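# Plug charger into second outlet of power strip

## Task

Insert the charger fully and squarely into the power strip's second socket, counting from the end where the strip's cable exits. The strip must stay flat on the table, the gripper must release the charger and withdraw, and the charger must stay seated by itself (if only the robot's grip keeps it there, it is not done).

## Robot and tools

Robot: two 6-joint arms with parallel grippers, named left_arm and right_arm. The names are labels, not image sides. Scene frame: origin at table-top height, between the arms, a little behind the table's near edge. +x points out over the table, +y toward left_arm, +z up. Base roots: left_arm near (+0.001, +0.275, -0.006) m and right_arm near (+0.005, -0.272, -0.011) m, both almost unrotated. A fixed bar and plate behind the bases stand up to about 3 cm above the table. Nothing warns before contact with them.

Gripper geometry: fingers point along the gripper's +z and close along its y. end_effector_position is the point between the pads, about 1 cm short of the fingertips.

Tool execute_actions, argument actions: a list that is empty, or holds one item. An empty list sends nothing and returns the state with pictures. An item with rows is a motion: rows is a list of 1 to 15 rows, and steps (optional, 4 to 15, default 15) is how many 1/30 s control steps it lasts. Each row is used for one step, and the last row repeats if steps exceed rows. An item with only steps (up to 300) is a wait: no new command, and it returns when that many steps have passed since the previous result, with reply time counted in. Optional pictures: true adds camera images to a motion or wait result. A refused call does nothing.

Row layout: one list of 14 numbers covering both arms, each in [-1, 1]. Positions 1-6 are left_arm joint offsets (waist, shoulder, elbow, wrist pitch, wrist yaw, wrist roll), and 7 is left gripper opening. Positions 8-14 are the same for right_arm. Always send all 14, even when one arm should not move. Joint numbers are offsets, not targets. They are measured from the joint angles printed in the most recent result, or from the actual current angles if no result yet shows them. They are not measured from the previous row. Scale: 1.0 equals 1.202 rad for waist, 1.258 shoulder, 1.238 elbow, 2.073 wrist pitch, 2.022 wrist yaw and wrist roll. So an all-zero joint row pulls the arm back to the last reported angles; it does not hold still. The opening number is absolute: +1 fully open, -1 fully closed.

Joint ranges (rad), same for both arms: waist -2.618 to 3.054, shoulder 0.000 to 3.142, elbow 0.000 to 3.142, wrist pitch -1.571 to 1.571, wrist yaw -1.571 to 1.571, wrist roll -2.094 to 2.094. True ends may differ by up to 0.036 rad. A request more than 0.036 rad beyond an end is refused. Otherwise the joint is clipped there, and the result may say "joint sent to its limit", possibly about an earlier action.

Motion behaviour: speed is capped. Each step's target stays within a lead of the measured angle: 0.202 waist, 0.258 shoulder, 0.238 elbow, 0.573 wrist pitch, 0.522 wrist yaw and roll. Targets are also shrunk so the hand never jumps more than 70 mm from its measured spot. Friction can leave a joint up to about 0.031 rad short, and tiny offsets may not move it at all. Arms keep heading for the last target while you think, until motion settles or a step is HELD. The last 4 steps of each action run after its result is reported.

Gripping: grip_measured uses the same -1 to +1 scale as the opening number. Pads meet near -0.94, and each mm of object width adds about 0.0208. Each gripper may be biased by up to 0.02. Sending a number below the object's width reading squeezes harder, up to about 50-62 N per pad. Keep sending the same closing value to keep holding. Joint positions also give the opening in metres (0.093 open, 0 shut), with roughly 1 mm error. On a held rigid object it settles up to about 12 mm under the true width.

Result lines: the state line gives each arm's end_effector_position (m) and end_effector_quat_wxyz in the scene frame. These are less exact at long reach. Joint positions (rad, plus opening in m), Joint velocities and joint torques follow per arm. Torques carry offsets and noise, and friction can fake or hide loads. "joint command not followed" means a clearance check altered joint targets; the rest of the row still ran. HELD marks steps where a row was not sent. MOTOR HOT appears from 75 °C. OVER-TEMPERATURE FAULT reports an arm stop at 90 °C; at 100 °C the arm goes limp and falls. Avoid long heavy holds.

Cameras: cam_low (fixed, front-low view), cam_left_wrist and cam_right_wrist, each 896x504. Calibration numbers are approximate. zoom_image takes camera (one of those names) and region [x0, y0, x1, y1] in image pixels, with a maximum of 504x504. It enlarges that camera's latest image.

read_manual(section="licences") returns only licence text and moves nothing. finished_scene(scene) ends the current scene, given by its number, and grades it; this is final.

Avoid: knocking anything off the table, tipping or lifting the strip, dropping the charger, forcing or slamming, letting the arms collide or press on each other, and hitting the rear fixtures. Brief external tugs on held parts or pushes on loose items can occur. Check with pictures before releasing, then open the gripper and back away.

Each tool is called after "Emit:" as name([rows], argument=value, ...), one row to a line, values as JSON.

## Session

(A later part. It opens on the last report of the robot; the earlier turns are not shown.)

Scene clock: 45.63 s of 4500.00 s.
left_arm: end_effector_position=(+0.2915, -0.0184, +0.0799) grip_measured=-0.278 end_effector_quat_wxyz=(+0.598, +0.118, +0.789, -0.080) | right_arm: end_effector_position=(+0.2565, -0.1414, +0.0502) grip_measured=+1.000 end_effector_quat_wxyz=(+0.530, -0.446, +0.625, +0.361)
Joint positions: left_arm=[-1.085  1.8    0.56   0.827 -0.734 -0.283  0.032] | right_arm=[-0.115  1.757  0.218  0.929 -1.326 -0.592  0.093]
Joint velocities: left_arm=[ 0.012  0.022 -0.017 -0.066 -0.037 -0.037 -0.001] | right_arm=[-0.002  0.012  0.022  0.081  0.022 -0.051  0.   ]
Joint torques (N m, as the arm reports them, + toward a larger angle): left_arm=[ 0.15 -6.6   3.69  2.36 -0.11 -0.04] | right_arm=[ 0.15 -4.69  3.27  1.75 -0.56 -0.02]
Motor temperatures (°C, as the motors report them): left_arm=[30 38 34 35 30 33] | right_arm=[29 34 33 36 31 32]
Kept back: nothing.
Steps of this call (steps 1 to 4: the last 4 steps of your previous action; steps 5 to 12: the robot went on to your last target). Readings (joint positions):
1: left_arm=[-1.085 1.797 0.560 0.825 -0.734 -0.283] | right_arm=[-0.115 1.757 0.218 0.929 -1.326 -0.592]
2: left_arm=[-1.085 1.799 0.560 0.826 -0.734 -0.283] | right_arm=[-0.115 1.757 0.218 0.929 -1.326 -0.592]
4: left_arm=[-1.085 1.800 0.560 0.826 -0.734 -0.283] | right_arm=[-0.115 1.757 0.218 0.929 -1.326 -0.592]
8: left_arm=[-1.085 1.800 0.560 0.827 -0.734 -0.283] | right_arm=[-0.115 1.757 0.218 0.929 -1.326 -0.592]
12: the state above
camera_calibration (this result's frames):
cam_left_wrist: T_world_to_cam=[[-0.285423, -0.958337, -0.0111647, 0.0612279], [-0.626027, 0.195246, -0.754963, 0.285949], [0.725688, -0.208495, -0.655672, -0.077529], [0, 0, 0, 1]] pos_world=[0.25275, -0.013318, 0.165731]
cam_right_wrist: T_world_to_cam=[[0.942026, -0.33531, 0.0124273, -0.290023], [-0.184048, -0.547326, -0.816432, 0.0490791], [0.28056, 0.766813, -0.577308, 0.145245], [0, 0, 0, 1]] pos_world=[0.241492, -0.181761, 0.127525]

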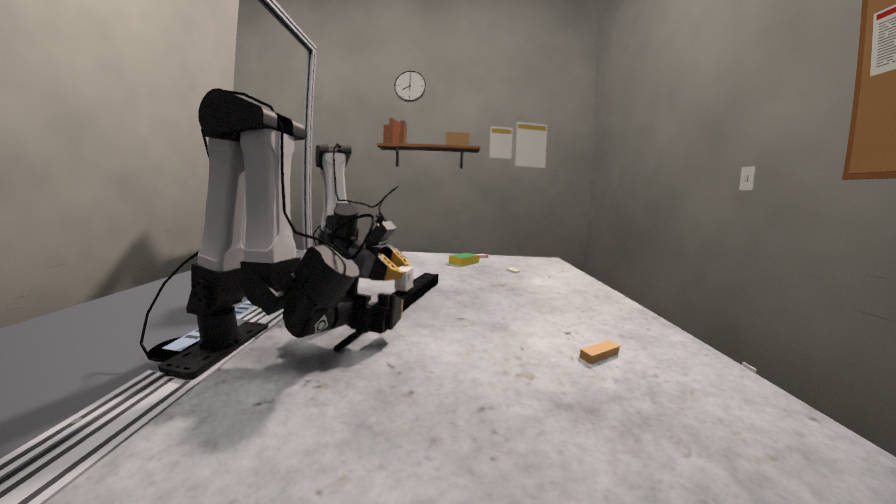

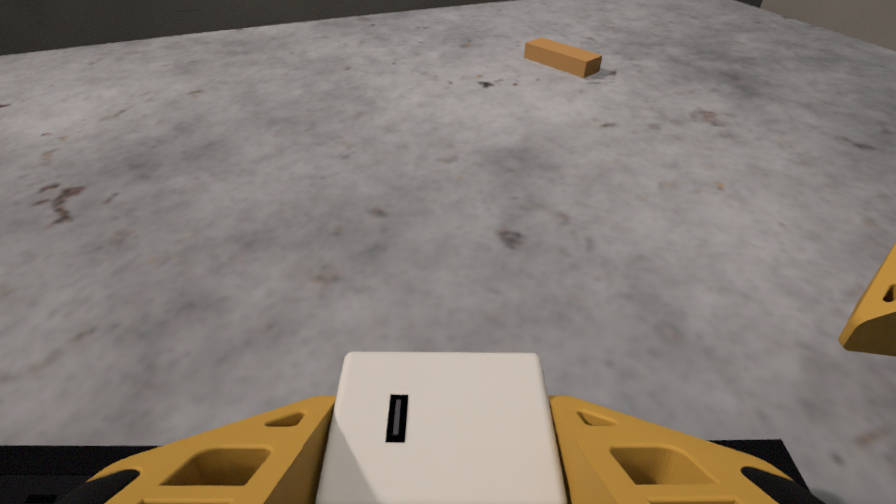

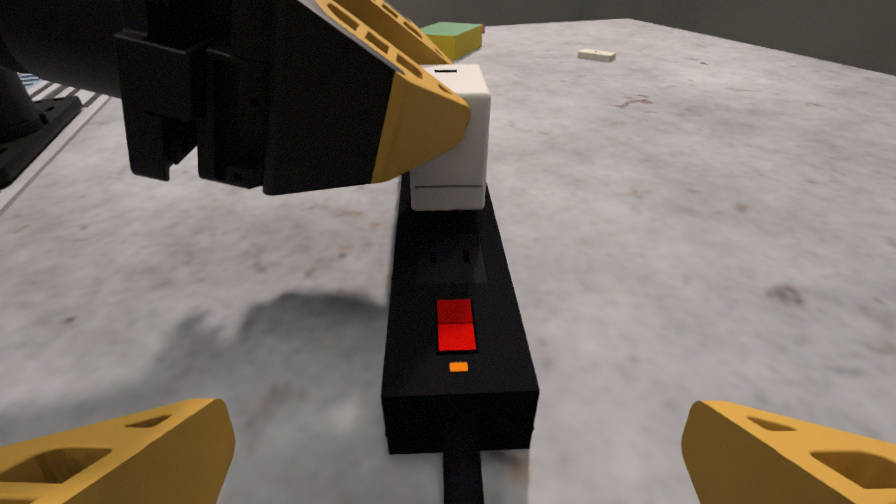

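Emit:
execute_actions([
  {"rows":[[0,0.0110,-0.0200,0.0150,0,0,-0.45,0,0,0,0,0,0,1],[0,0.0125,-0.0210,0.0168,0,0,-0.45,0,0,0,0,0,0,1],[0,0.0143,-0.0220,0.0186,0,0,-0.45,0,0,0,0,0,0,1],[0,0.0163,-0.0230,0.0204,0,0,-0.45,0,0,0,0,0,0,1],[0,0.0184,-0.0240,0.0222,0,0,-0.45,0,0,0,0,0,0,1],[0,0.0205,-0.0250,0.0240,0,0,-0.45,0,0,0,0,0,0,1],[0,0.0226,-0.0258,0.0258,0,0,-0.45,0,0,0,0,0,0,1],[0,0.0247,-0.0266,0.0275,0,0,-0.45,0,0,0,0,0,0,1],[0,0.0268,-0.0274,0.0292,0,0,-0.45,0,0,0,0,0,0,1],[0,0.0288,-0.0281,0.0308,0,0,-0.45,0,0,0,0,0,0,1],[0,0.0305,-0.0287,0.0320,0,0,-0.45,0,0,0,0,0,0,1],[0,0.0318,-0.0290,0.0329,0,0,-0.45,0,0,0,0,0,0,1],[0,0.0326,-0.0291,0.0333,0,0,-0.45,0,0,0,0,0,0,1]],"steps":15},
], pictures=false)

Emit:
execute_actions([
  {"steps":12},
], pictures=true)

Scene clock: 46.47 s of 4500.00 s.
left_arm: end_effector_position=(+0.2909, -0.0176, +0.0764) grip_measured=-0.278 end_effector_quat_wxyz=(+0.600, +0.116, +0.787, -0.083) | right_arm: end_effector_position=(+0.2565, -0.1414, +0.0502) grip_measured=+1.000 end_effector_quat_wxyz=(+0.530, -0.446, +0.625, +0.361)
Joint positions: left_arm=[-1.085  1.817  0.548  0.863 -0.732 -0.283  0.032] | right_arm=[-0.115  1.757  0.218  0.929 -1.326 -0.592  0.093]
Joint velocities: left_arm=[-0.017  0.027 -0.046  0.11   0.022 -0.051  0.002] | right_arm=[ 0.007 -0.007 -0.007 -0.081  0.007  0.037  0.   ]
Joint torques (N m, as the arm reports them, + toward a larger angle): left_arm=[ 0.18 -6.01  3.67  2.15 -0.12 -0.05] | right_arm=[ 0.12 -4.67  3.28  1.75 -0.56 -0.02]
Motor temperatures (°C, as the motors report them): left_arm=[30 38 34 35 30 33] | right_arm=[29 35 33 36 31 32]
Steps of this call (steps 1 to 14: the robot went on to your last target; steps 15 to 25: the first 11 steps of this action). Readings (joint positions):
15: left_arm=[-1.085 1.800 0.560 0.827 -0.734 -0.283] | right_arm=[-0.115 1.757 0.218 0.929 -1.326 -0.592]
16: left_arm=[-1.085 1.800 0.560 0.827 -0.734 -0.283] | right_arm=[-0.115 1.757 0.218 0.929 -1.326 -0.592]
18: left_arm=[-1.085 1.800 0.560 0.829 -0.734 -0.283] | right_arm=[-0.115 1.757 0.218 0.929 -1.326 -0.592]
22: left_arm=[-1.085 1.811 0.552 0.848 -0.732 -0.283] | right_arm=[-0.115 1.757 0.218 0.929 -1.326 -0.592]
25: the state above

Scene clock: 46.87 s of 4500.00 s.
left_arm: end_effector_position=(+0.2909, -0.0174, +0.0765) grip_measured=-0.278 end_effector_quat_wxyz=(+0.602, +0.114, +0.786, -0.086) | right_arm: end_effector_position=(+0.2565, -0.1414, +0.0502) grip_measured=+1.000 end_effector_quat_wxyz=(+0.530, -0.446, +0.625, +0.361)
Joint positions: left_arm=[-1.085  1.821  0.544  0.879 -0.733 -0.283  0.032] | right_arm=[-0.115  1.757  0.218  0.929 -1.326 -0.592  0.093]
Joint velocities: left_arm=[ 0.002 -0.007 -0.007 -0.051 -0.022 -0.081 -0.   ] | right_arm=[-0.002 -0.007  0.002 -0.022  0.007 -0.007  0.   ]
Joint torques (N m, as the arm reports them, + toward a larger angle): left_arm=[ 0.12 -5.92  3.82  2.23 -0.11 -0.05] | right_arm=[ 0.13 -4.68  3.3   1.74 -0.56 -0.02]
Motor temperatures (°C, as the motors report them): left_arm=[30 38 34 35 30 33] | right_arm=[29 35 33 36 31 32]
Kept back: nothing.
Steps of this call (steps 1 to 4: the last 4 steps of your previous action; steps 5 to 12: the robot went on to your last target). Readings (joint positions):
1: left_arm=[-1.085 1.818 0.547 0.867 -0.733 -0.283] | right_arm=[-0.115 1.757 0.218 0.929 -1.326 -0.592]
2: left_arm=[-1.085 1.819 0.546 0.871 -0.733 -0.283] | right_arm=[-0.115 1.757 0.218 0.929 -1.326 -0.592]
4: left_arm=[-1.085 1.820 0.545 0.875 -0.733 -0.283] | right_arm=[-0.115 1.757 0.218 0.929 -1.326 -0.592]
8: left_arm=[-1.085 1.821 0.544 0.878 -0.733 -0.283] | right_arm=[-0.115 1.757 0.218 0.929 -1.326 -0.592]
12: the state above
camera_calibration (this result's frames):
cam_left_wrist: T_world_to_cam=[[-0.286472, -0.958089, -0.0000605728, 0.0614975], [-0.620236, 0.185501, -0.762166, 0.281501], [0.730234, -0.218301, -0.647382, -0.0812335], [0, 0, 0, 1]] pos_world=[0.251534, -0.0110319, 0.161965]
cam_right_wrist: T_world_to_cam=[[0.942026, -0.33531, 0.0124273, -0.290023], [-0.184048, -0.547326, -0.816432, 0.0490791], [0.28056, 0.766813, -0.577308, 0.145245], [0, 0, 0, 1]] pos_world=[0.241492, -0.181761, 0.127525]

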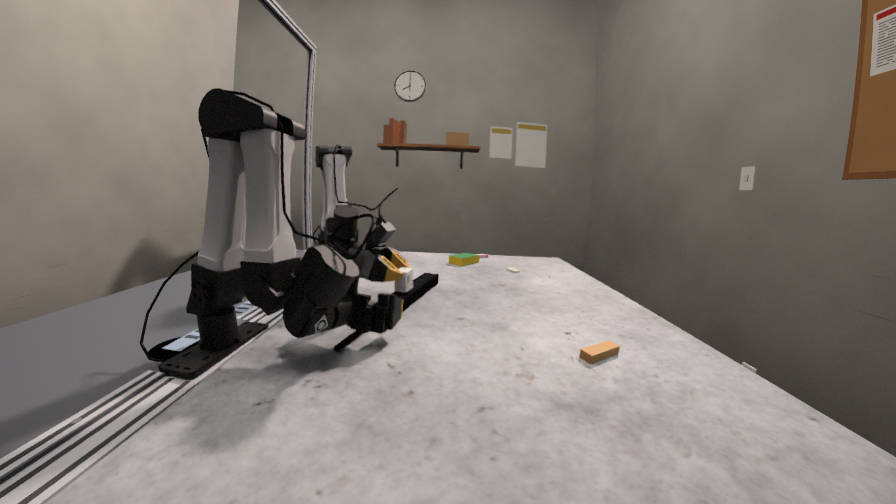

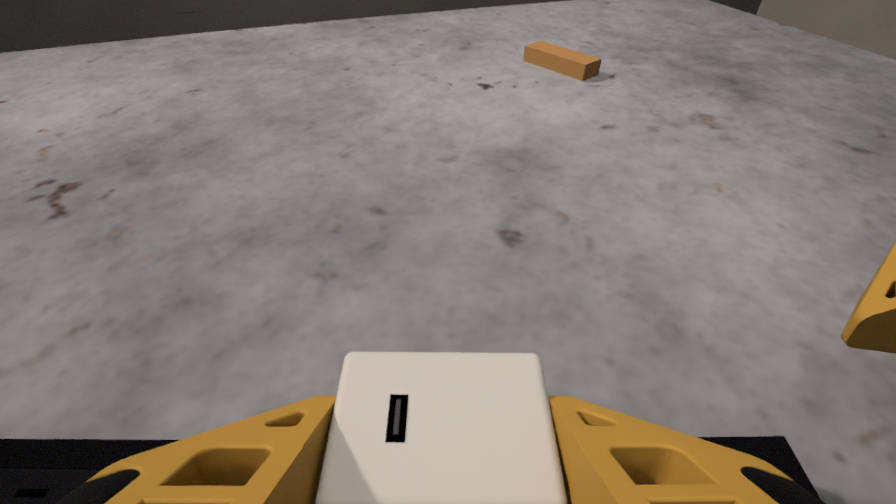

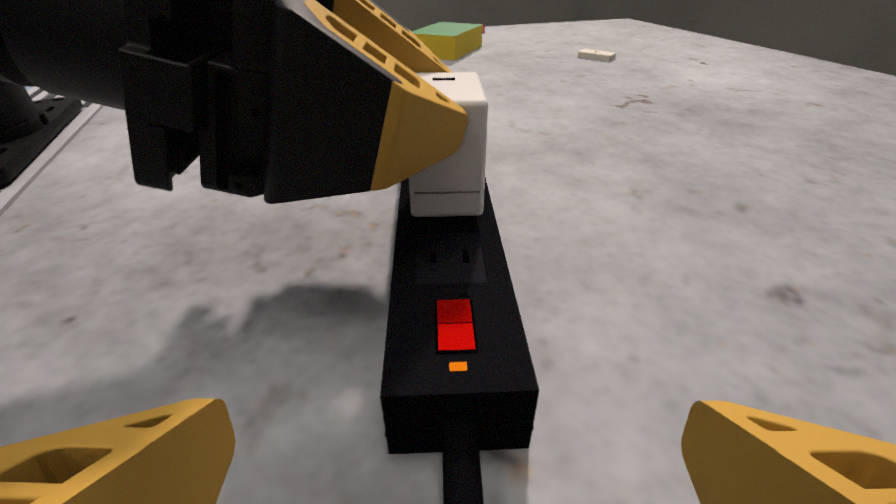

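Emit:
execute_actions([
  {"rows":[[0,0.0160,-0.0170,0.0080,0,0,-0.45,0,0,0,0,0,0,1],[0,0.0190,-0.0180,0.0092,0,0,-0.45,0,0,0,0,0,0,1],[0,0.0222,-0.0190,0.0104,0,0,-0.45,0,0,0,0,0,0,1],[0,0.0255,-0.0200,0.0117,0,0,-0.45,0,0,0,0,0,0,1],[0,0.0288,-0.0210,0.0130,0,0,-0.45,0,0,0,0,0,0,1],[0,0.0321,-0.0220,0.0143,0,0,-0.45,0,0,0,0,0,0,1],[0,0.0354,-0.0230,0.0156,0,0,-0.45,0,0,0,0,0,0,1],[0,0.0387,-0.0240,0.0169,0,0,-0.45,0,0,0,0,0,0,1],[0,0.0420,-0.0248,0.0182,0,0,-0.45,0,0,0,0,0,0,1],[0,0.0450,-0.0256,0.0195,0,0,-0.45,0,0,0,0,0,0,1],[0,0.0478,-0.0262,0.0207,0,0,-0.45,0,0,0,0,0,0,1],[0,0.0500,-0.0266,0.0218,0,0,-0.45,0,0,0,0,0,0,1],[0,0.0515,-0.0268,0.0226,0,0,-0.45,0,0,0,0,0,0,1]],"steps":15},
], pictures=false)

Emit:
execute_actions([
  {"steps":12},
], pictures=true)

Scene clock: 47.67 s of 4500.00 s.
left_arm: end_effector_position=(+0.2926, -0.0179, +0.0756) grip_measured=-0.278 end_effector_quat_wxyz=(+0.608, +0.107, +0.782, -0.088) | right_arm: end_effector_position=(+0.2565, -0.1414, +0.0502) grip_measured=+1.000 end_effector_quat_wxyz=(+0.530, -0.446, +0.625, +0.361)
Joint positions: left_arm=[-1.085  1.846  0.544  0.923 -0.742 -0.283  0.032] | right_arm=[-0.115  1.757  0.218  0.929 -1.326 -0.592  0.093]
Joint velocities: left_arm=[-0.002  0.076  0.002  0.168 -0.081 -0.007 -0.   ] | right_arm=[-0.007 -0.012 -0.002 -0.066 -0.037  0.037  0.   ]
Joint torques (N m, as the arm reports them, + toward a larger angle): left_arm=[ 0.15 -5.3   2.32  1.83  0.13 -0.04] | right_arm=[ 0.14 -4.63  3.31  1.74 -0.56 -0.02]
Motor temperatures (°C, as the motors report them): left_arm=[30 38 34 35 30 33] | right_arm=[29 35 33 36 31 32]
Steps of this call (steps 1 to 13: the robot went on to your last target; steps 14 to 24: the first 11 steps of this action). Readings (joint positions):
14: left_arm=[-1.085 1.822 0.544 0.879 -0.733 -0.283] | right_arm=[-0.115 1.757 0.218 0.929 -1.326 -0.592]
15: left_arm=[-1.085 1.822 0.544 0.879 -0.733 -0.283] | right_arm=[-0.115 1.757 0.218 0.929 -1.326 -0.592]
17: left_arm=[-1.085 1.825 0.544 0.884 -0.734 -0.283] | right_arm=[-0.115 1.757 0.218 0.929 -1.326 -0.592]
21: left_arm=[-1.085 1.836 0.544 0.906 -0.739 -0.283] | right_arm=[-0.115 1.757 0.218 0.929 -1.326 -0.592]
24: the state above

Scene clock: 48.07 s of 4500.00 s.
left_arm: end_effector_position=(+0.2934, -0.0182, +0.0756) grip_measured=-0.278 end_effector_quat_wxyz=(+0.611, +0.103, +0.780, -0.090) | right_arm: end_effector_position=(+0.2565, -0.1414, +0.0502) grip_measured=+1.000 end_effector_quat_wxyz=(+0.530, -0.446, +0.625, +0.361)
Joint positions: left_arm=[-1.085  1.857  0.544  0.944 -0.747 -0.283  0.032] | right_arm=[-0.115  1.757  0.218  0.929 -1.326 -0.592  0.093]
Joint velocities: left_arm=[ 0.012 -0.007 -0.007  0.007  0.037  0.022 -0.   ] | right_arm=[ 0.002 -0.002 -0.022  0.007  0.007  0.066  0.   ]
Joint torques (N m, as the arm reports them, + toward a larger angle): left_arm=[ 0.14 -5.29  2.39  1.88  0.03 -0.04] | right_arm=[ 0.16 -4.63  3.3   1.75 -0.56 -0.02]
Motor temperatures (°C, as the motors report them): left_arm=[30 38 34 35 30 33] | right_arm=[29 35 33 36 31 32]
Kept back: nothing.
Steps of this call (steps 1 to 4: the last 4 steps of your previous action; steps 5 to 12: the robot went on to your last target). Readings (joint positions):
1: left_arm=[-1.085 1.849 0.544 0.928 -0.744 -0.283] | right_arm=[-0.115 1.757 0.218 0.929 -1.326 -0.592]
2: left_arm=[-1.085 1.851 0.544 0.933 -0.745 -0.283] | right_arm=[-0.115 1.757 0.218 0.929 -1.326 -0.592]
4: left_arm=[-1.085 1.855 0.544 0.940 -0.746 -0.283] | right_arm=[-0.115 1.757 0.218 0.929 -1.326 -0.592]
8: left_arm=[-1.085 1.857 0.544 0.944 -0.747 -0.283] | right_arm=[-0.115 1.757 0.218 0.929 -1.326 -0.592]
12: the state above
camera_calibration (this result's frames):
cam_left_wrist: T_world_to_cam=[[-0.274779, -0.961359, 0.016882, 0.0566544], [-0.607925, 0.160102, -0.777686, 0.279567], [0.744932, -0.223954, -0.628427, -0.0897114], [0, 0, 0, 1]] pos_world=[0.252352, -0.0103853, 0.160082]
cam_right_wrist: T_world_to_cam=[[0.942026, -0.33531, 0.0124273, -0.290023], [-0.184048, -0.547326, -0.816432, 0.0490791], [0.28056, 0.766813, -0.577308, 0.145245], [0, 0, 0, 1]] pos_world=[0.241492, -0.181761, 0.127525]

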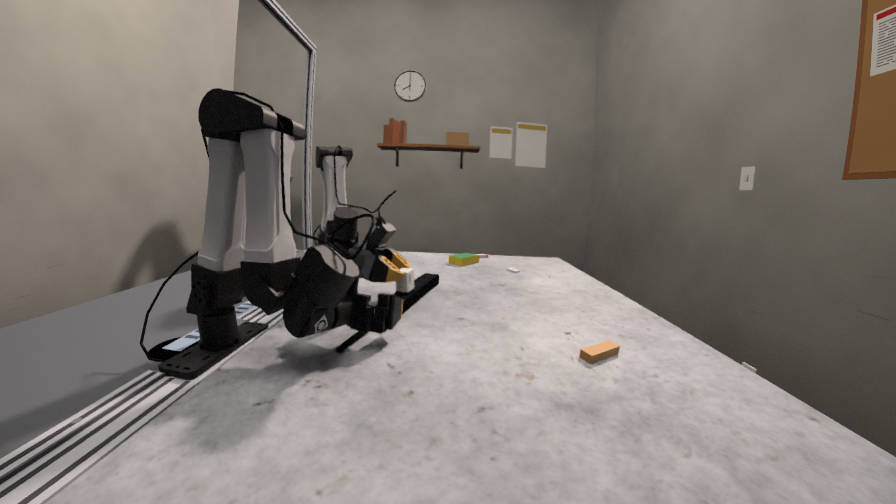

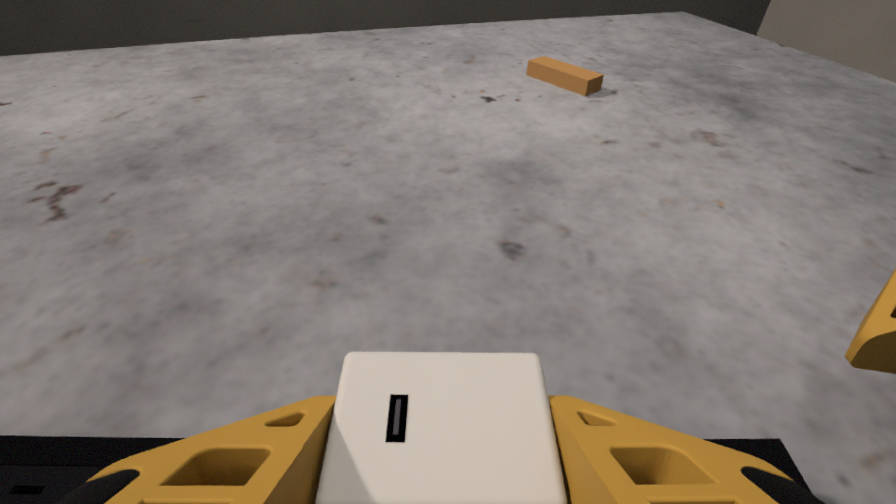

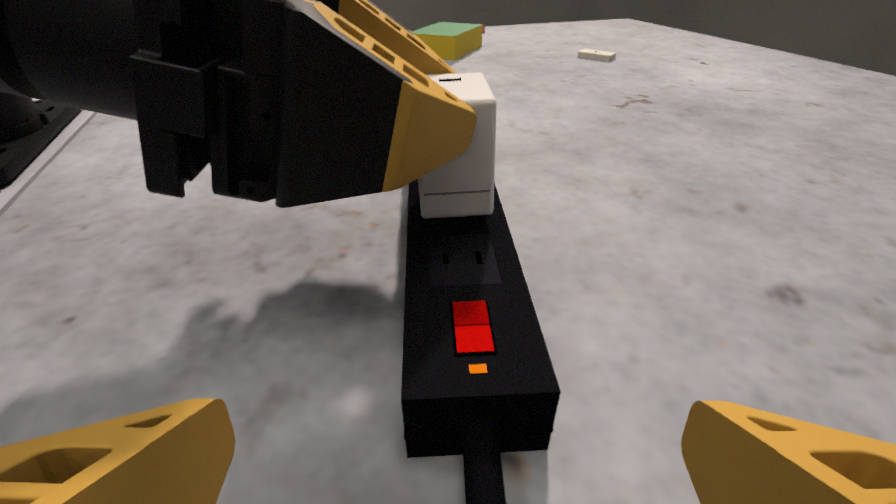

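Emit:
execute_actions([
  {"rows":[[0,0.0230,-0.0262,-0.0100,0.004,0,-0.45,0,0,0,0,0,0,1],[0,0.0235,-0.0268,-0.0150,0.006,0,-0.45,0,0,0,0,0,0,1],[0,0.0240,-0.0274,-0.0205,0.008,0,-0.45,0,0,0,0,0,0,1],[0,0.0250,-0.0282,-0.0260,0.0095,0,-0.45,0,0,0,0,0,0,1],[0,0.0262,-0.0292,-0.0315,0.011,0,-0.45,0,0,0,0,0,0,1],[0,0.0276,-0.0302,-0.0370,0.0125,0,-0.45,0,0,0,0,0,0,1],[0,0.0290,-0.0312,-0.0425,0.014,0,-0.45,0,0,0,0,0,0,1],[0,0.0305,-0.0322,-0.0480,0.0155,0,-0.45,0,0,0,0,0,0,1],[0,0.0320,-0.0332,-0.0535,0.017,0,-0.45,0,0,0,0,0,0,1],[0,0.0335,-0.0342,-0.0590,0.018,0,-0.45,0,0,0,0,0,0,1],[0,0.0350,-0.0352,-0.0645,0.019,0,-0.45,0,0,0,0,0,0,1],[0,0.0365,-0.0362,-0.0700,0.020,0,-0.45,0,0,0,0,0,0,1],[0,0.0375,-0.0370,-0.0740,0.020,0,-0.45,0,0,0,0,0,0,1]],"steps":15},
], pictures=false)

Emit:
execute_actions([
  {"steps":10},
], pictures=true)

Scene clock: 49.87 s of 4500.00 s.
left_arm: end_effector_position=(+0.2932, -0.0179, +0.0743) grip_measured=-0.278 end_effector_quat_wxyz=(+0.609, +0.105, +0.781, -0.088) | right_arm: end_effector_position=(+0.2565, -0.1414, +0.0502) grip_measured=+1.000 end_effector_quat_wxyz=(+0.530, -0.446, +0.625, +0.361)
Joint positions: left_arm=[-1.085  1.857  0.544  0.938 -0.747 -0.283  0.032] | right_arm=[-0.115  1.757  0.218  0.929 -1.326 -0.592  0.093]
Joint velocities: left_arm=[-0.007  0.007 -0.002  0.022  0.022 -0.007  0.   ] | right_arm=[-0.002 -0.002  0.002 -0.022  0.022 -0.066  0.   ]
Joint torques (N m, as the arm reports them, + toward a larger angle): left_arm=[ 0.2  -4.44  1.28  0.75  0.23 -0.06] | right_arm=[ 0.15 -4.64  3.29  1.74 -0.57 -0.03]
Motor temperatures (°C, as the motors report them): left_arm=[30 38 34 35 30 33] | right_arm=[29 35 33 36 31 32]
Steps of this call (steps 1 to 30: the robot went on to your last target; steps 31 to 43: nothing new was sent; steps 44 to 54: the first 11 steps of this action). Readings (joint positions):
44: left_arm=[-1.085 1.857 0.544 0.944 -0.747 -0.283] | right_arm=[-0.115 1.757 0.218 0.929 -1.326 -0.592]
45: left_arm=[-1.085 1.857 0.544 0.944 -0.747 -0.283] | right_arm=[-0.115 1.757 0.218 0.929 -1.326 -0.592]
47: left_arm=[-1.085 1.857 0.544 0.944 -0.747 -0.283] | right_arm=[-0.115 1.757 0.218 0.929 -1.326 -0.592]
51: left_arm=[-1.085 1.857 0.544 0.940 -0.747 -0.283] | right_arm=[-0.115 1.757 0.218 0.929 -1.326 -0.592]
54: the state above

Scene clock: 50.20 s of 4500.00 s.
left_arm: end_effector_position=(+0.2931, -0.0178, +0.0740) grip_measured=-0.278 end_effector_quat_wxyz=(+0.609, +0.105, +0.781, -0.088) | right_arm: end_effector_position=(+0.2565, -0.1414, +0.0502) grip_measured=+1.000 end_effector_quat_wxyz=(+0.530, -0.446, +0.625, +0.361)
Joint positions: left_arm=[-1.085  1.857  0.544  0.936 -0.746 -0.283  0.032] | right_arm=[-0.115  1.757  0.218  0.929 -1.326 -0.592  0.093]
Joint velocities: left_arm=[-0.007 -0.002 -0.032  0.051  0.037 -0.051 -0.   ] | right_arm=[ 0.002  0.007 -0.007 -0.007 -0.037  0.022  0.   ]
Joint torques (N m, as the arm reports them, + toward a larger angle): left_arm=[ 0.15 -3.93  1.15  0.59  0.26 -0.04] | right_arm=[ 0.16 -4.64  3.31  1.75 -0.56 -0.03]
Motor temperatures (°C, as the motors report them): left_arm=[30 38 34 35 30 33] | right_arm=[29 35 33 36 31 32]
Kept back: nothing.
Steps of this call (steps 1 to 4: the last 4 steps of your previous action; steps 5 to 10: the robot went on to your last target). Readings (joint positions):
1: left_arm=[-1.085 1.857 0.544 0.937 -0.746 -0.283] | right_arm=[-0.115 1.757 0.218 0.929 -1.326 -0.592]
2: left_arm=[-1.085 1.857 0.544 0.936 -0.746 -0.283] | right_arm=[-0.115 1.757 0.218 0.929 -1.326 -0.592]
4: left_arm=[-1.085 1.857 0.544 0.936 -0.746 -0.283] | right_arm=[-0.115 1.757 0.218 0.929 -1.326 -0.592]
8: left_arm=[-1.085 1.857 0.544 0.936 -0.746 -0.283] | right_arm=[-0.115 1.757 0.218 0.929 -1.326 -0.592]
10: the state above
camera_calibration (this result's frames):
cam_left_wrist: T_world_to_cam=[[-0.275193, -0.961321, 0.0114071, 0.057507], [-0.61106, 0.165741, -0.774039, 0.278907], [0.742209, -0.219981, -0.633035, -0.089158], [0, 0, 0, 1]] pos_world=[0.252428, -0.0105565, 0.158789]
cam_right_wrist: T_world_to_cam=[[0.942026, -0.33531, 0.0124273, -0.290023], [-0.184048, -0.547326, -0.816432, 0.0490791], [0.28056, 0.766813, -0.577308, 0.145245], [0, 0, 0, 1]] pos_world=[0.241492, -0.181761, 0.127525]

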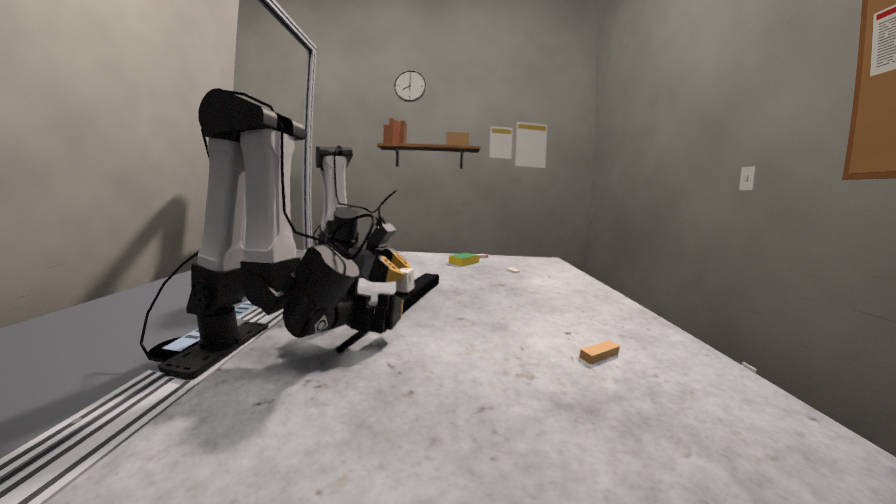

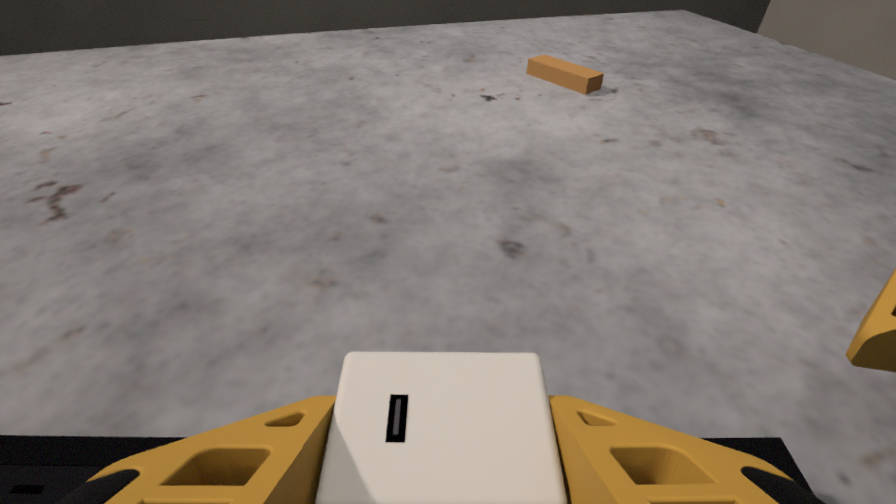

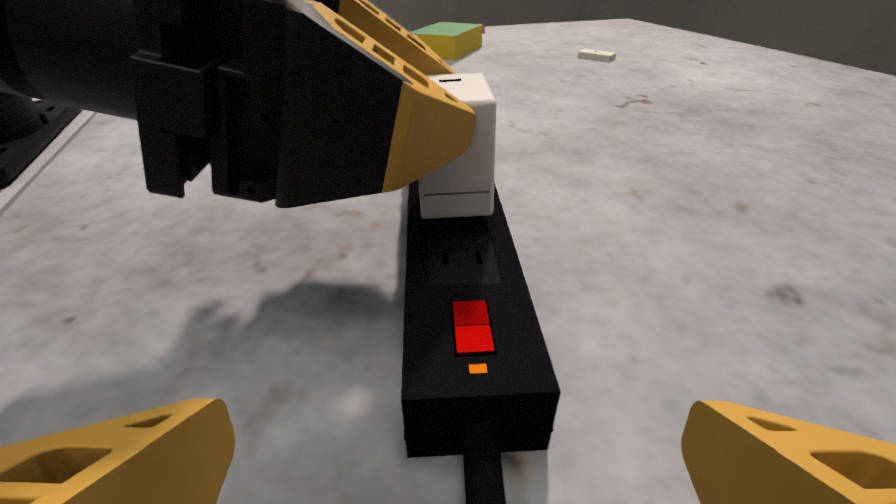

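Emit:
execute_actions([
  {"rows":[[0,0.032,-0.032,-0.060,0.017,0,-0.45,0,0,0.0062,-0.0026,0,0,1],[0,0.026,-0.026,-0.048,0.014,0,-0.45,0,0,0.0244,-0.0104,0,0,1],[0,0.020,-0.020,-0.036,0.010,0,-0.45,0,0,0.054,-0.023,0,0,1],[0,0.014,-0.014,-0.024,0.007,0,-0.45,0,0,0.0935,-0.0399,0,0,1],[0,0.008,-0.008,-0.012,0.003,0,-0.45,0,0,0.1414,-0.0603,0,0,1],[0,0.003,-0.003,-0.004,0,0,-0.45,0,0,0.1953,-0.0833,0,0,1],[0,0,0,0,0,0,-0.35,0,0,0.2531,-0.108,0,0,1],[0,0,0,0,0,0,-0.2,0,0,0.3123,-0.1332,0,0,1],[0,0,0,0,0,0,0.0,0,0,0.3701,-0.1579,0,0,1],[0,0,0,0,0,0,0.25,0,0,0.4241,-0.1809,0,0,1],[0,0,0,0,0,0,0.5,0,0,0.4719,-0.2013,0,0,1],[0,0,0,0,0,0,0.75,0,0,0.5114,-0.2182,0,0,1],[0,0,0,0,0,0,1,0,0,0.541,-0.2308,0,0,1],[0,0,0,0,0,0,1,0,0,0.5592,-0.2386,0,0,1],[0,0,0,0,0,0,1,0,0,0.5654,-0.2412,0,0,1]],"steps":15},
], pictures=false)

Emit:
execute_actions([
  {"steps":10},
], pictures=true)

Scene clock: 55.20 s of 4500.00 s.
left_arm: end_effector_position=(+0.2934, -0.0180, +0.0752) grip_measured=+0.356 end_effector_quat_wxyz=(+0.610, +0.104, +0.780, -0.089) | right_arm: end_effector_position=(+0.3672, -0.1543, +0.1290) grip_measured=+1.000 end_effector_quat_wxyz=(+0.584, -0.492, +0.569, +0.305)
Joint positions: left_arm=[-1.085  1.857  0.544  0.942 -0.747 -0.283  0.062] | right_arm=[-0.115  1.757  0.68   0.679 -1.327 -0.592  0.093]
Joint velocities: left_arm=[-0.007 -0.017  0.007  0.007 -0.066 -0.037  0.294] | right_arm=[-0.007  0.012  2.034 -1.004  0.037 -0.007  0.   ]
Joint torques (N m, as the arm reports them, + toward a larger angle): left_arm=[ 0.31 -7.76  5.55  1.98  0.   -0.04] | right_arm=[ 0.14 -6.92  5.57  1.69 -0.45 -0.01]
Motor temperatures (°C, as the motors report them): left_arm=[30 37 33 34 30 33] | right_arm=[29 35 33 36 31 32]
Steps of this call (steps 1 to 15: the robot went on to your last target; steps 16 to 90: nothing new was sent; then 1.63 s passed at rest; steps 91 to 101: the first 11 steps of this action). Readings (joint positions):
91: left_arm=[-1.085 1.857 0.544 0.936 -0.746 -0.283] | right_arm=[-0.115 1.757 0.218 0.929 -1.326 -0.592]
92: left_arm=[-1.085 1.857 0.544 0.938 -0.746 -0.283] | right_arm=[-0.115 1.757 0.219 0.928 -1.326 -0.592]
94: left_arm=[-1.085 1.857 0.544 0.941 -0.747 -0.283] | right_arm=[-0.115 1.757 0.247 0.903 -1.328 -0.592]
98: left_arm=[-1.085 1.857 0.544 0.944 -0.747 -0.283] | right_arm=[-0.115 1.757 0.458 0.787 -1.329 -0.592]
101: the state above

Scene clock: 55.53 s of 4500.00 s.
left_arm: end_effector_position=(+0.2933, -0.0180, +0.0750) grip_measured=+0.987 end_effector_quat_wxyz=(+0.610, +0.104, +0.780, -0.089) | right_arm: end_effector_position=(+0.4072, -0.1582, +0.1782) grip_measured=+1.000 end_effector_quat_wxyz=(+0.593, -0.500, +0.559, +0.294)
Joint positions: left_arm=[-1.085  1.857  0.544  0.941 -0.747 -0.283  0.093] | right_arm=[-0.115  1.757  0.915  0.482 -1.324 -0.592  0.093]
Joint velocities: left_arm=[ 0.012 -0.012 -0.002  0.022  0.007 -0.066 -0.   ] | right_arm=[-0.002  0.002 -0.007 -0.227 -0.066 -0.051  0.   ]
Joint torques (N m, as the arm reports them, + toward a larger angle): left_arm=[ 0.2  -7.72  5.64  2.01 -0.07 -0.04] | right_arm=[ 0.17 -7.92  6.89  1.65 -0.42 -0.01]
Motor temperatures (°C, as the motors report them): left_arm=[30 37 33 34 30 33] | right_arm=[29 35 33 36 31 32]
Kept back: nothing.
Steps of this call (steps 1 to 4: the last 4 steps of your previous action; steps 5 to 10: the robot went on to your last target). Readings (joint positions):
1: left_arm=[-1.085 1.857 0.544 0.942 -0.747 -0.283] | right_arm=[-0.115 1.757 0.746 0.646 -1.326 -0.592]
2: left_arm=[-1.085 1.857 0.544 0.942 -0.747 -0.283] | right_arm=[-0.115 1.757 0.804 0.616 -1.325 -0.592]
4: left_arm=[-1.085 1.857 0.544 0.942 -0.747 -0.283] | right_arm=[-0.115 1.757 0.885 0.569 -1.324 -0.592]
8: left_arm=[-1.085 1.857 0.544 0.941 -0.747 -0.283] | right_arm=[-0.115 1.757 0.915 0.507 -1.324 -0.592]
10: the state above
camera_calibration (this result's frames):
cam_left_wrist: T_world_to_cam=[[-0.274333, -0.961523, 0.0146404, 0.0569202], [-0.609056, 0.161948, -0.776418, 0.279329], [0.744173, -0.221914, -0.630049, -0.0895674], [0, 0, 0, 1]] pos_world=[0.252396, -0.0103829, 0.159611]
cam_right_wrist: T_world_to_cam=[[0.911966, -0.320993, 0.255502, -0.468057], [0.0246611, -0.578757, -0.815127, 0.0819681], [0.409523, 0.74967, -0.519891, 0.124243], [0, 0, 0, 1]] pos_world=[0.37395, -0.195944, 0.250996]

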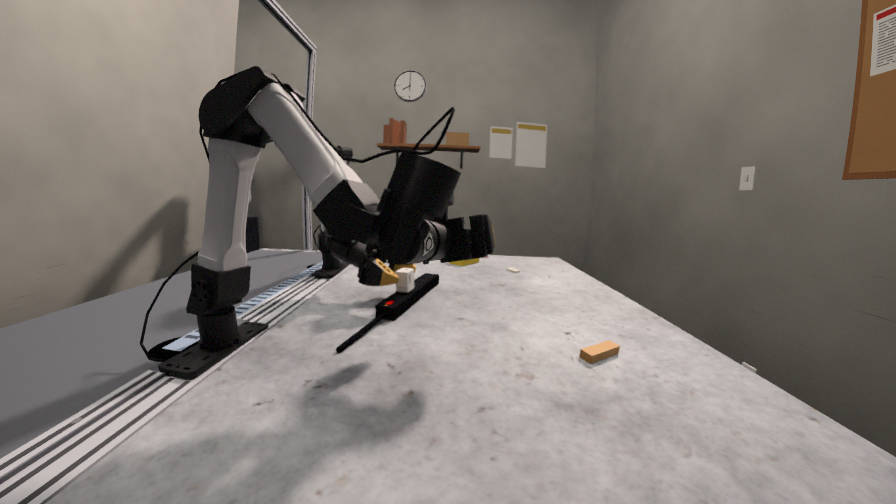

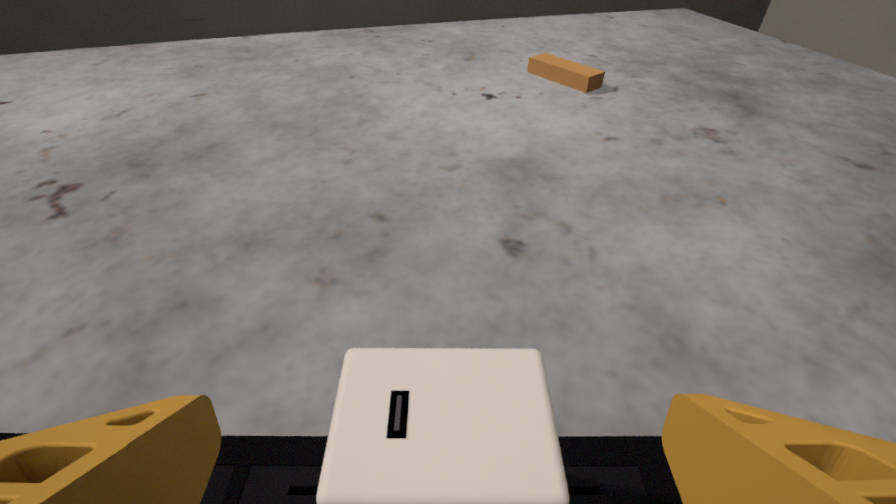

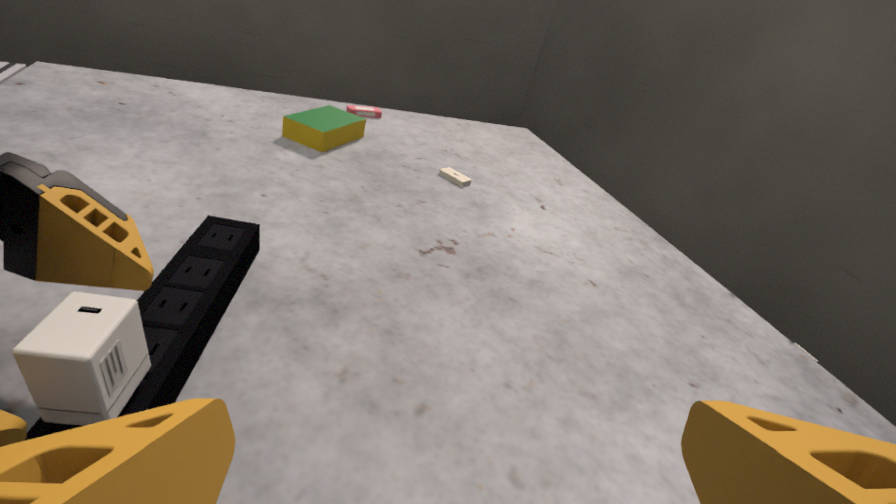

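Emit:
execute_actions([
  {"rows":[[-0.0029,-0.0024,-0.0016,-0.0023,-0.0024,-0.0018,1,0.0032,0.001,0.0048,-0.03,0.004,0,0.9],[-0.0116,-0.0096,-0.0065,-0.0091,-0.0096,-0.007,1,0.0126,0.0041,0.0192,-0.0458,0.016,0,0.75],[-0.0257,-0.0213,-0.0144,-0.0199,-0.0209,-0.0152,1,0.0278,0.0091,0.0424,-0.071,0.0354,0,0.6],[-0.0444,-0.0369,-0.0249,-0.0339,-0.0357,-0.026,1,0.0482,0.0158,0.0735,-0.1046,0.0613,0,0.45],[-0.0672,-0.0558,-0.0377,-0.0503,-0.0529,-0.0386,1,0.0728,0.0239,0.1111,-0.1454,0.0927,0,0.3],[-0.0928,-0.0771,-0.052,-0.0678,-0.0714,-0.052,1,0.1006,0.033,0.1535,-0.1914,0.1281,0,0.15],[-0.1203,-0.0999,-0.0674,-0.0853,-0.0899,-0.0655,1,0.1304,0.0427,0.1989,-0.2406,0.1661,0,0.0],[-0.1483,-0.1233,-0.0832,-0.1017,-0.1071,-0.0781,1,0.1608,0.0527,0.2454,-0.2909,0.2048,0,-0.15],[-0.1758,-0.1461,-0.0986,-0.1157,-0.1219,-0.0889,1,0.1906,0.0624,0.2908,-0.3401,0.2428,0,-0.3],[-0.2015,-0.1674,-0.113,-0.1265,-0.1332,-0.0971,1,0.2184,0.0716,0.3332,-0.3861,0.2782,0,-0.45],[-0.2242,-0.1863,-0.1257,-0.1333,-0.1404,-0.1023,1,0.243,0.0796,0.3708,-0.4269,0.3096,0,-0.6],[-0.243,-0.2019,-0.1362,-0.1356,-0.1428,-0.1041,1,0.2634,0.0863,0.4019,-0.4605,0.3355,0,-0.75],[-0.257,-0.2136,-0.1441,-0.1356,-0.1428,-0.1041,1,0.2786,0.0913,0.4251,-0.4857,0.3549,0,-0.88],[-0.2657,-0.2208,-0.149,-0.1356,-0.1428,-0.1041,1,0.288,0.0944,0.4395,-0.5013,0.3669,0,-0.97],[-0.2686,-0.2232,-0.1506,-0.1356,-0.1428,-0.1041,1,0.2912,0.0954,0.4443,-0.5065,0.3709,0,-1]],"steps":15},
], pictures=false)

Emit:
execute_actions([
  {"steps":12},
], pictures=true)

Scene clock: 58.13 s of 4500.00 s.
left_arm: end_effector_position=(+0.2259, -0.0139, +0.0824) grip_measured=+0.987 end_effector_quat_wxyz=(+0.605, +0.114, +0.782, -0.094) | right_arm: end_effector_position=(+0.4587, -0.0885, +0.1863) grip_measured=-0.519 end_effector_quat_wxyz=(+0.502, -0.477, +0.669, +0.270)
Joint positions: left_arm=[-1.301  1.684  0.441  0.768 -0.92  -0.409  0.093] | right_arm=[ 0.111  1.821  1.281 -0.047 -0.962 -0.594  0.02 ]
Joint velocities: left_arm=[-0.93  -0.813 -0.515 -0.608 -0.652 -0.535 -0.   ] | right_arm=[ 1.048  0.286  1.531 -2.205  1.766 -0.007 -0.163]
Joint torques (N m, as the arm reports them, + toward a larger angle): left_arm=[ 0.28 -7.26  3.63  1.84 -0.24 -0.14] | right_arm=[ 0.25 -7.94  7.42  1.76 -0.52  0.  ]
Motor temperatures (°C, as the motors report them): left_arm=[30 38 33 34 30 33] | right_arm=[29 35 34 36 31 32]
Steps of this call (steps 1 to 30: the robot went on to your last target; steps 31 to 67: nothing new was sent; steps 68 to 78: the first 11 steps of this action). Readings (joint positions):
68: left_arm=[-1.085 1.857 0.544 0.941 -0.747 -0.283] | right_arm=[-0.115 1.757 0.915 0.443 -1.324 -0.592]
69: left_arm=[-1.086 1.857 0.544 0.940 -0.749 -0.283] | right_arm=[-0.114 1.757 0.916 0.437 -1.322 -0.592]
71: left_arm=[-1.097 1.853 0.544 0.923 -0.765 -0.294] | right_arm=[-0.102 1.758 0.938 0.390 -1.296 -0.593]
75: left_arm=[-1.195 1.773 0.496 0.841 -0.846 -0.353] | right_arm=[-0.002 1.788 1.109 0.177 -1.141 -0.594]
78: the state above

Scene clock: 58.53 s of 4500.00 s.
left_arm: end_effector_position=(+0.1981, +0.0009, +0.0839) grip_measured=+0.987 end_effector_quat_wxyz=(+0.609, +0.117, +0.780, -0.087) | right_arm: end_effector_position=(+0.4433, -0.0682, +0.1425) grip_measured=-0.980 end_effector_quat_wxyz=(+0.348, -0.455, +0.794, +0.205)
Joint positions: left_arm=[-1.402  1.594  0.38   0.672 -1.018 -0.48   0.093] | right_arm=[ 0.249  1.857  1.454 -0.513 -0.617 -0.594  0.   ]
Joint velocities: left_arm=[ 0.007  0.007 -0.007 -0.081 -0.11  -0.037 -0.   ] | right_arm=[-0.007  0.061  0.002 -0.3    0.271  0.095  0.   ]
Joint torques (N m, as the arm reports them, + toward a larger angle): left_arm=[-0.3  -6.86  3.75  1.71 -0.34 -0.12] | right_arm=[-0.79 -8.45  8.46  1.71 -0.41 -0.01]
Motor temperatures (°C, as the motors report them): left_arm=[30 38 33 34 30 33] | right_arm=[29 35 34 36 31 32]
Kept back: nothing.
Steps of this call (steps 1 to 4: the last 4 steps of your previous action; steps 5 to 12: the robot went on to your last target). Readings (joint positions):
1: left_arm=[-1.331 1.657 0.424 0.749 -0.940 -0.423] | right_arm=[0.147 1.830 1.331 -0.122 -0.903 -0.594]
2: left_arm=[-1.357 1.635 0.410 0.733 -0.957 -0.436] | right_arm=[0.180 1.837 1.374 -0.192 -0.848 -0.594]
4: left_arm=[-1.391 1.604 0.389 0.709 -0.981 -0.453] | right_arm=[0.228 1.844 1.432 -0.309 -0.760 -0.594]
8: left_arm=[-1.402 1.594 0.380 0.683 -1.007 -0.472] | right_arm=[0.250 1.846 1.454 -0.448 -0.663 -0.594]
12: the state above
camera_calibration (this result's frames):
cam_left_wrist: T_world_to_cam=[[-0.291981, -0.95642, -0.00288091, 0.0537324], [-0.605441, 0.187162, -0.773571, 0.224217], [0.740398, -0.224124, -0.633703, -0.00789839], [0, 0, 0, 1]] pos_world=[0.157287, 0.00765559, 0.168597]
cam_right_wrist: T_world_to_cam=[[0.864771, -0.501734, -0.0208367, -0.414975], [-0.470125, -0.794312, -0.384773, 0.2474], [0.176503, 0.342536, -0.922776, 0.156456], [0, 0, 0, 1]] pos_world=[0.447553, -0.0652859, 0.23092]

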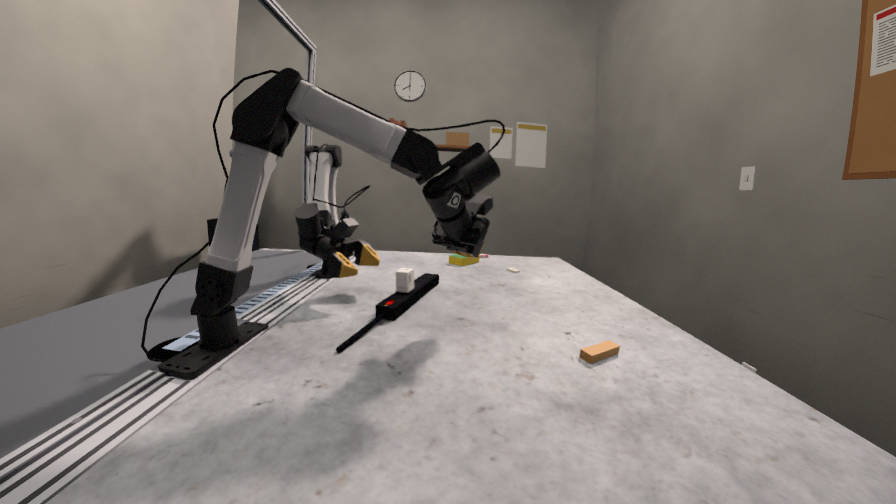

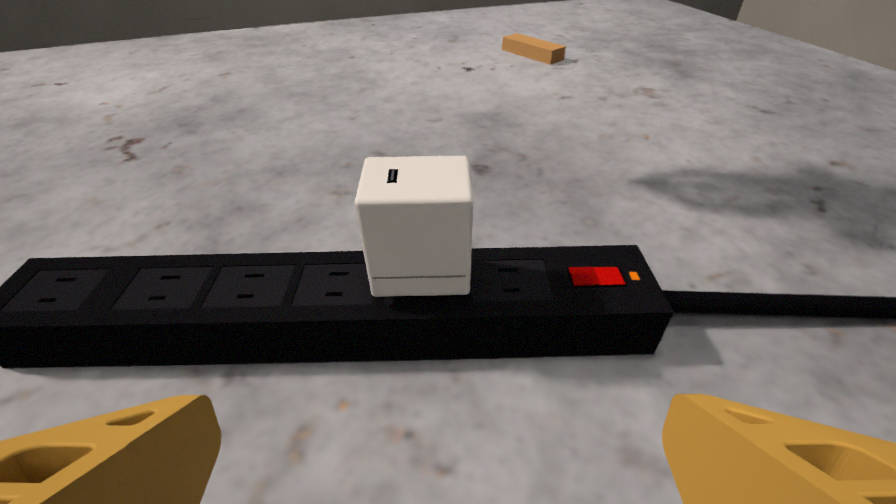

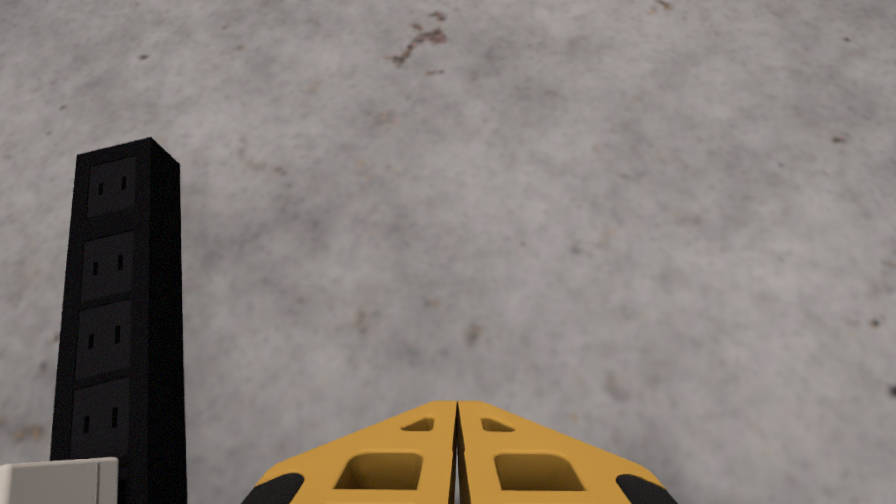

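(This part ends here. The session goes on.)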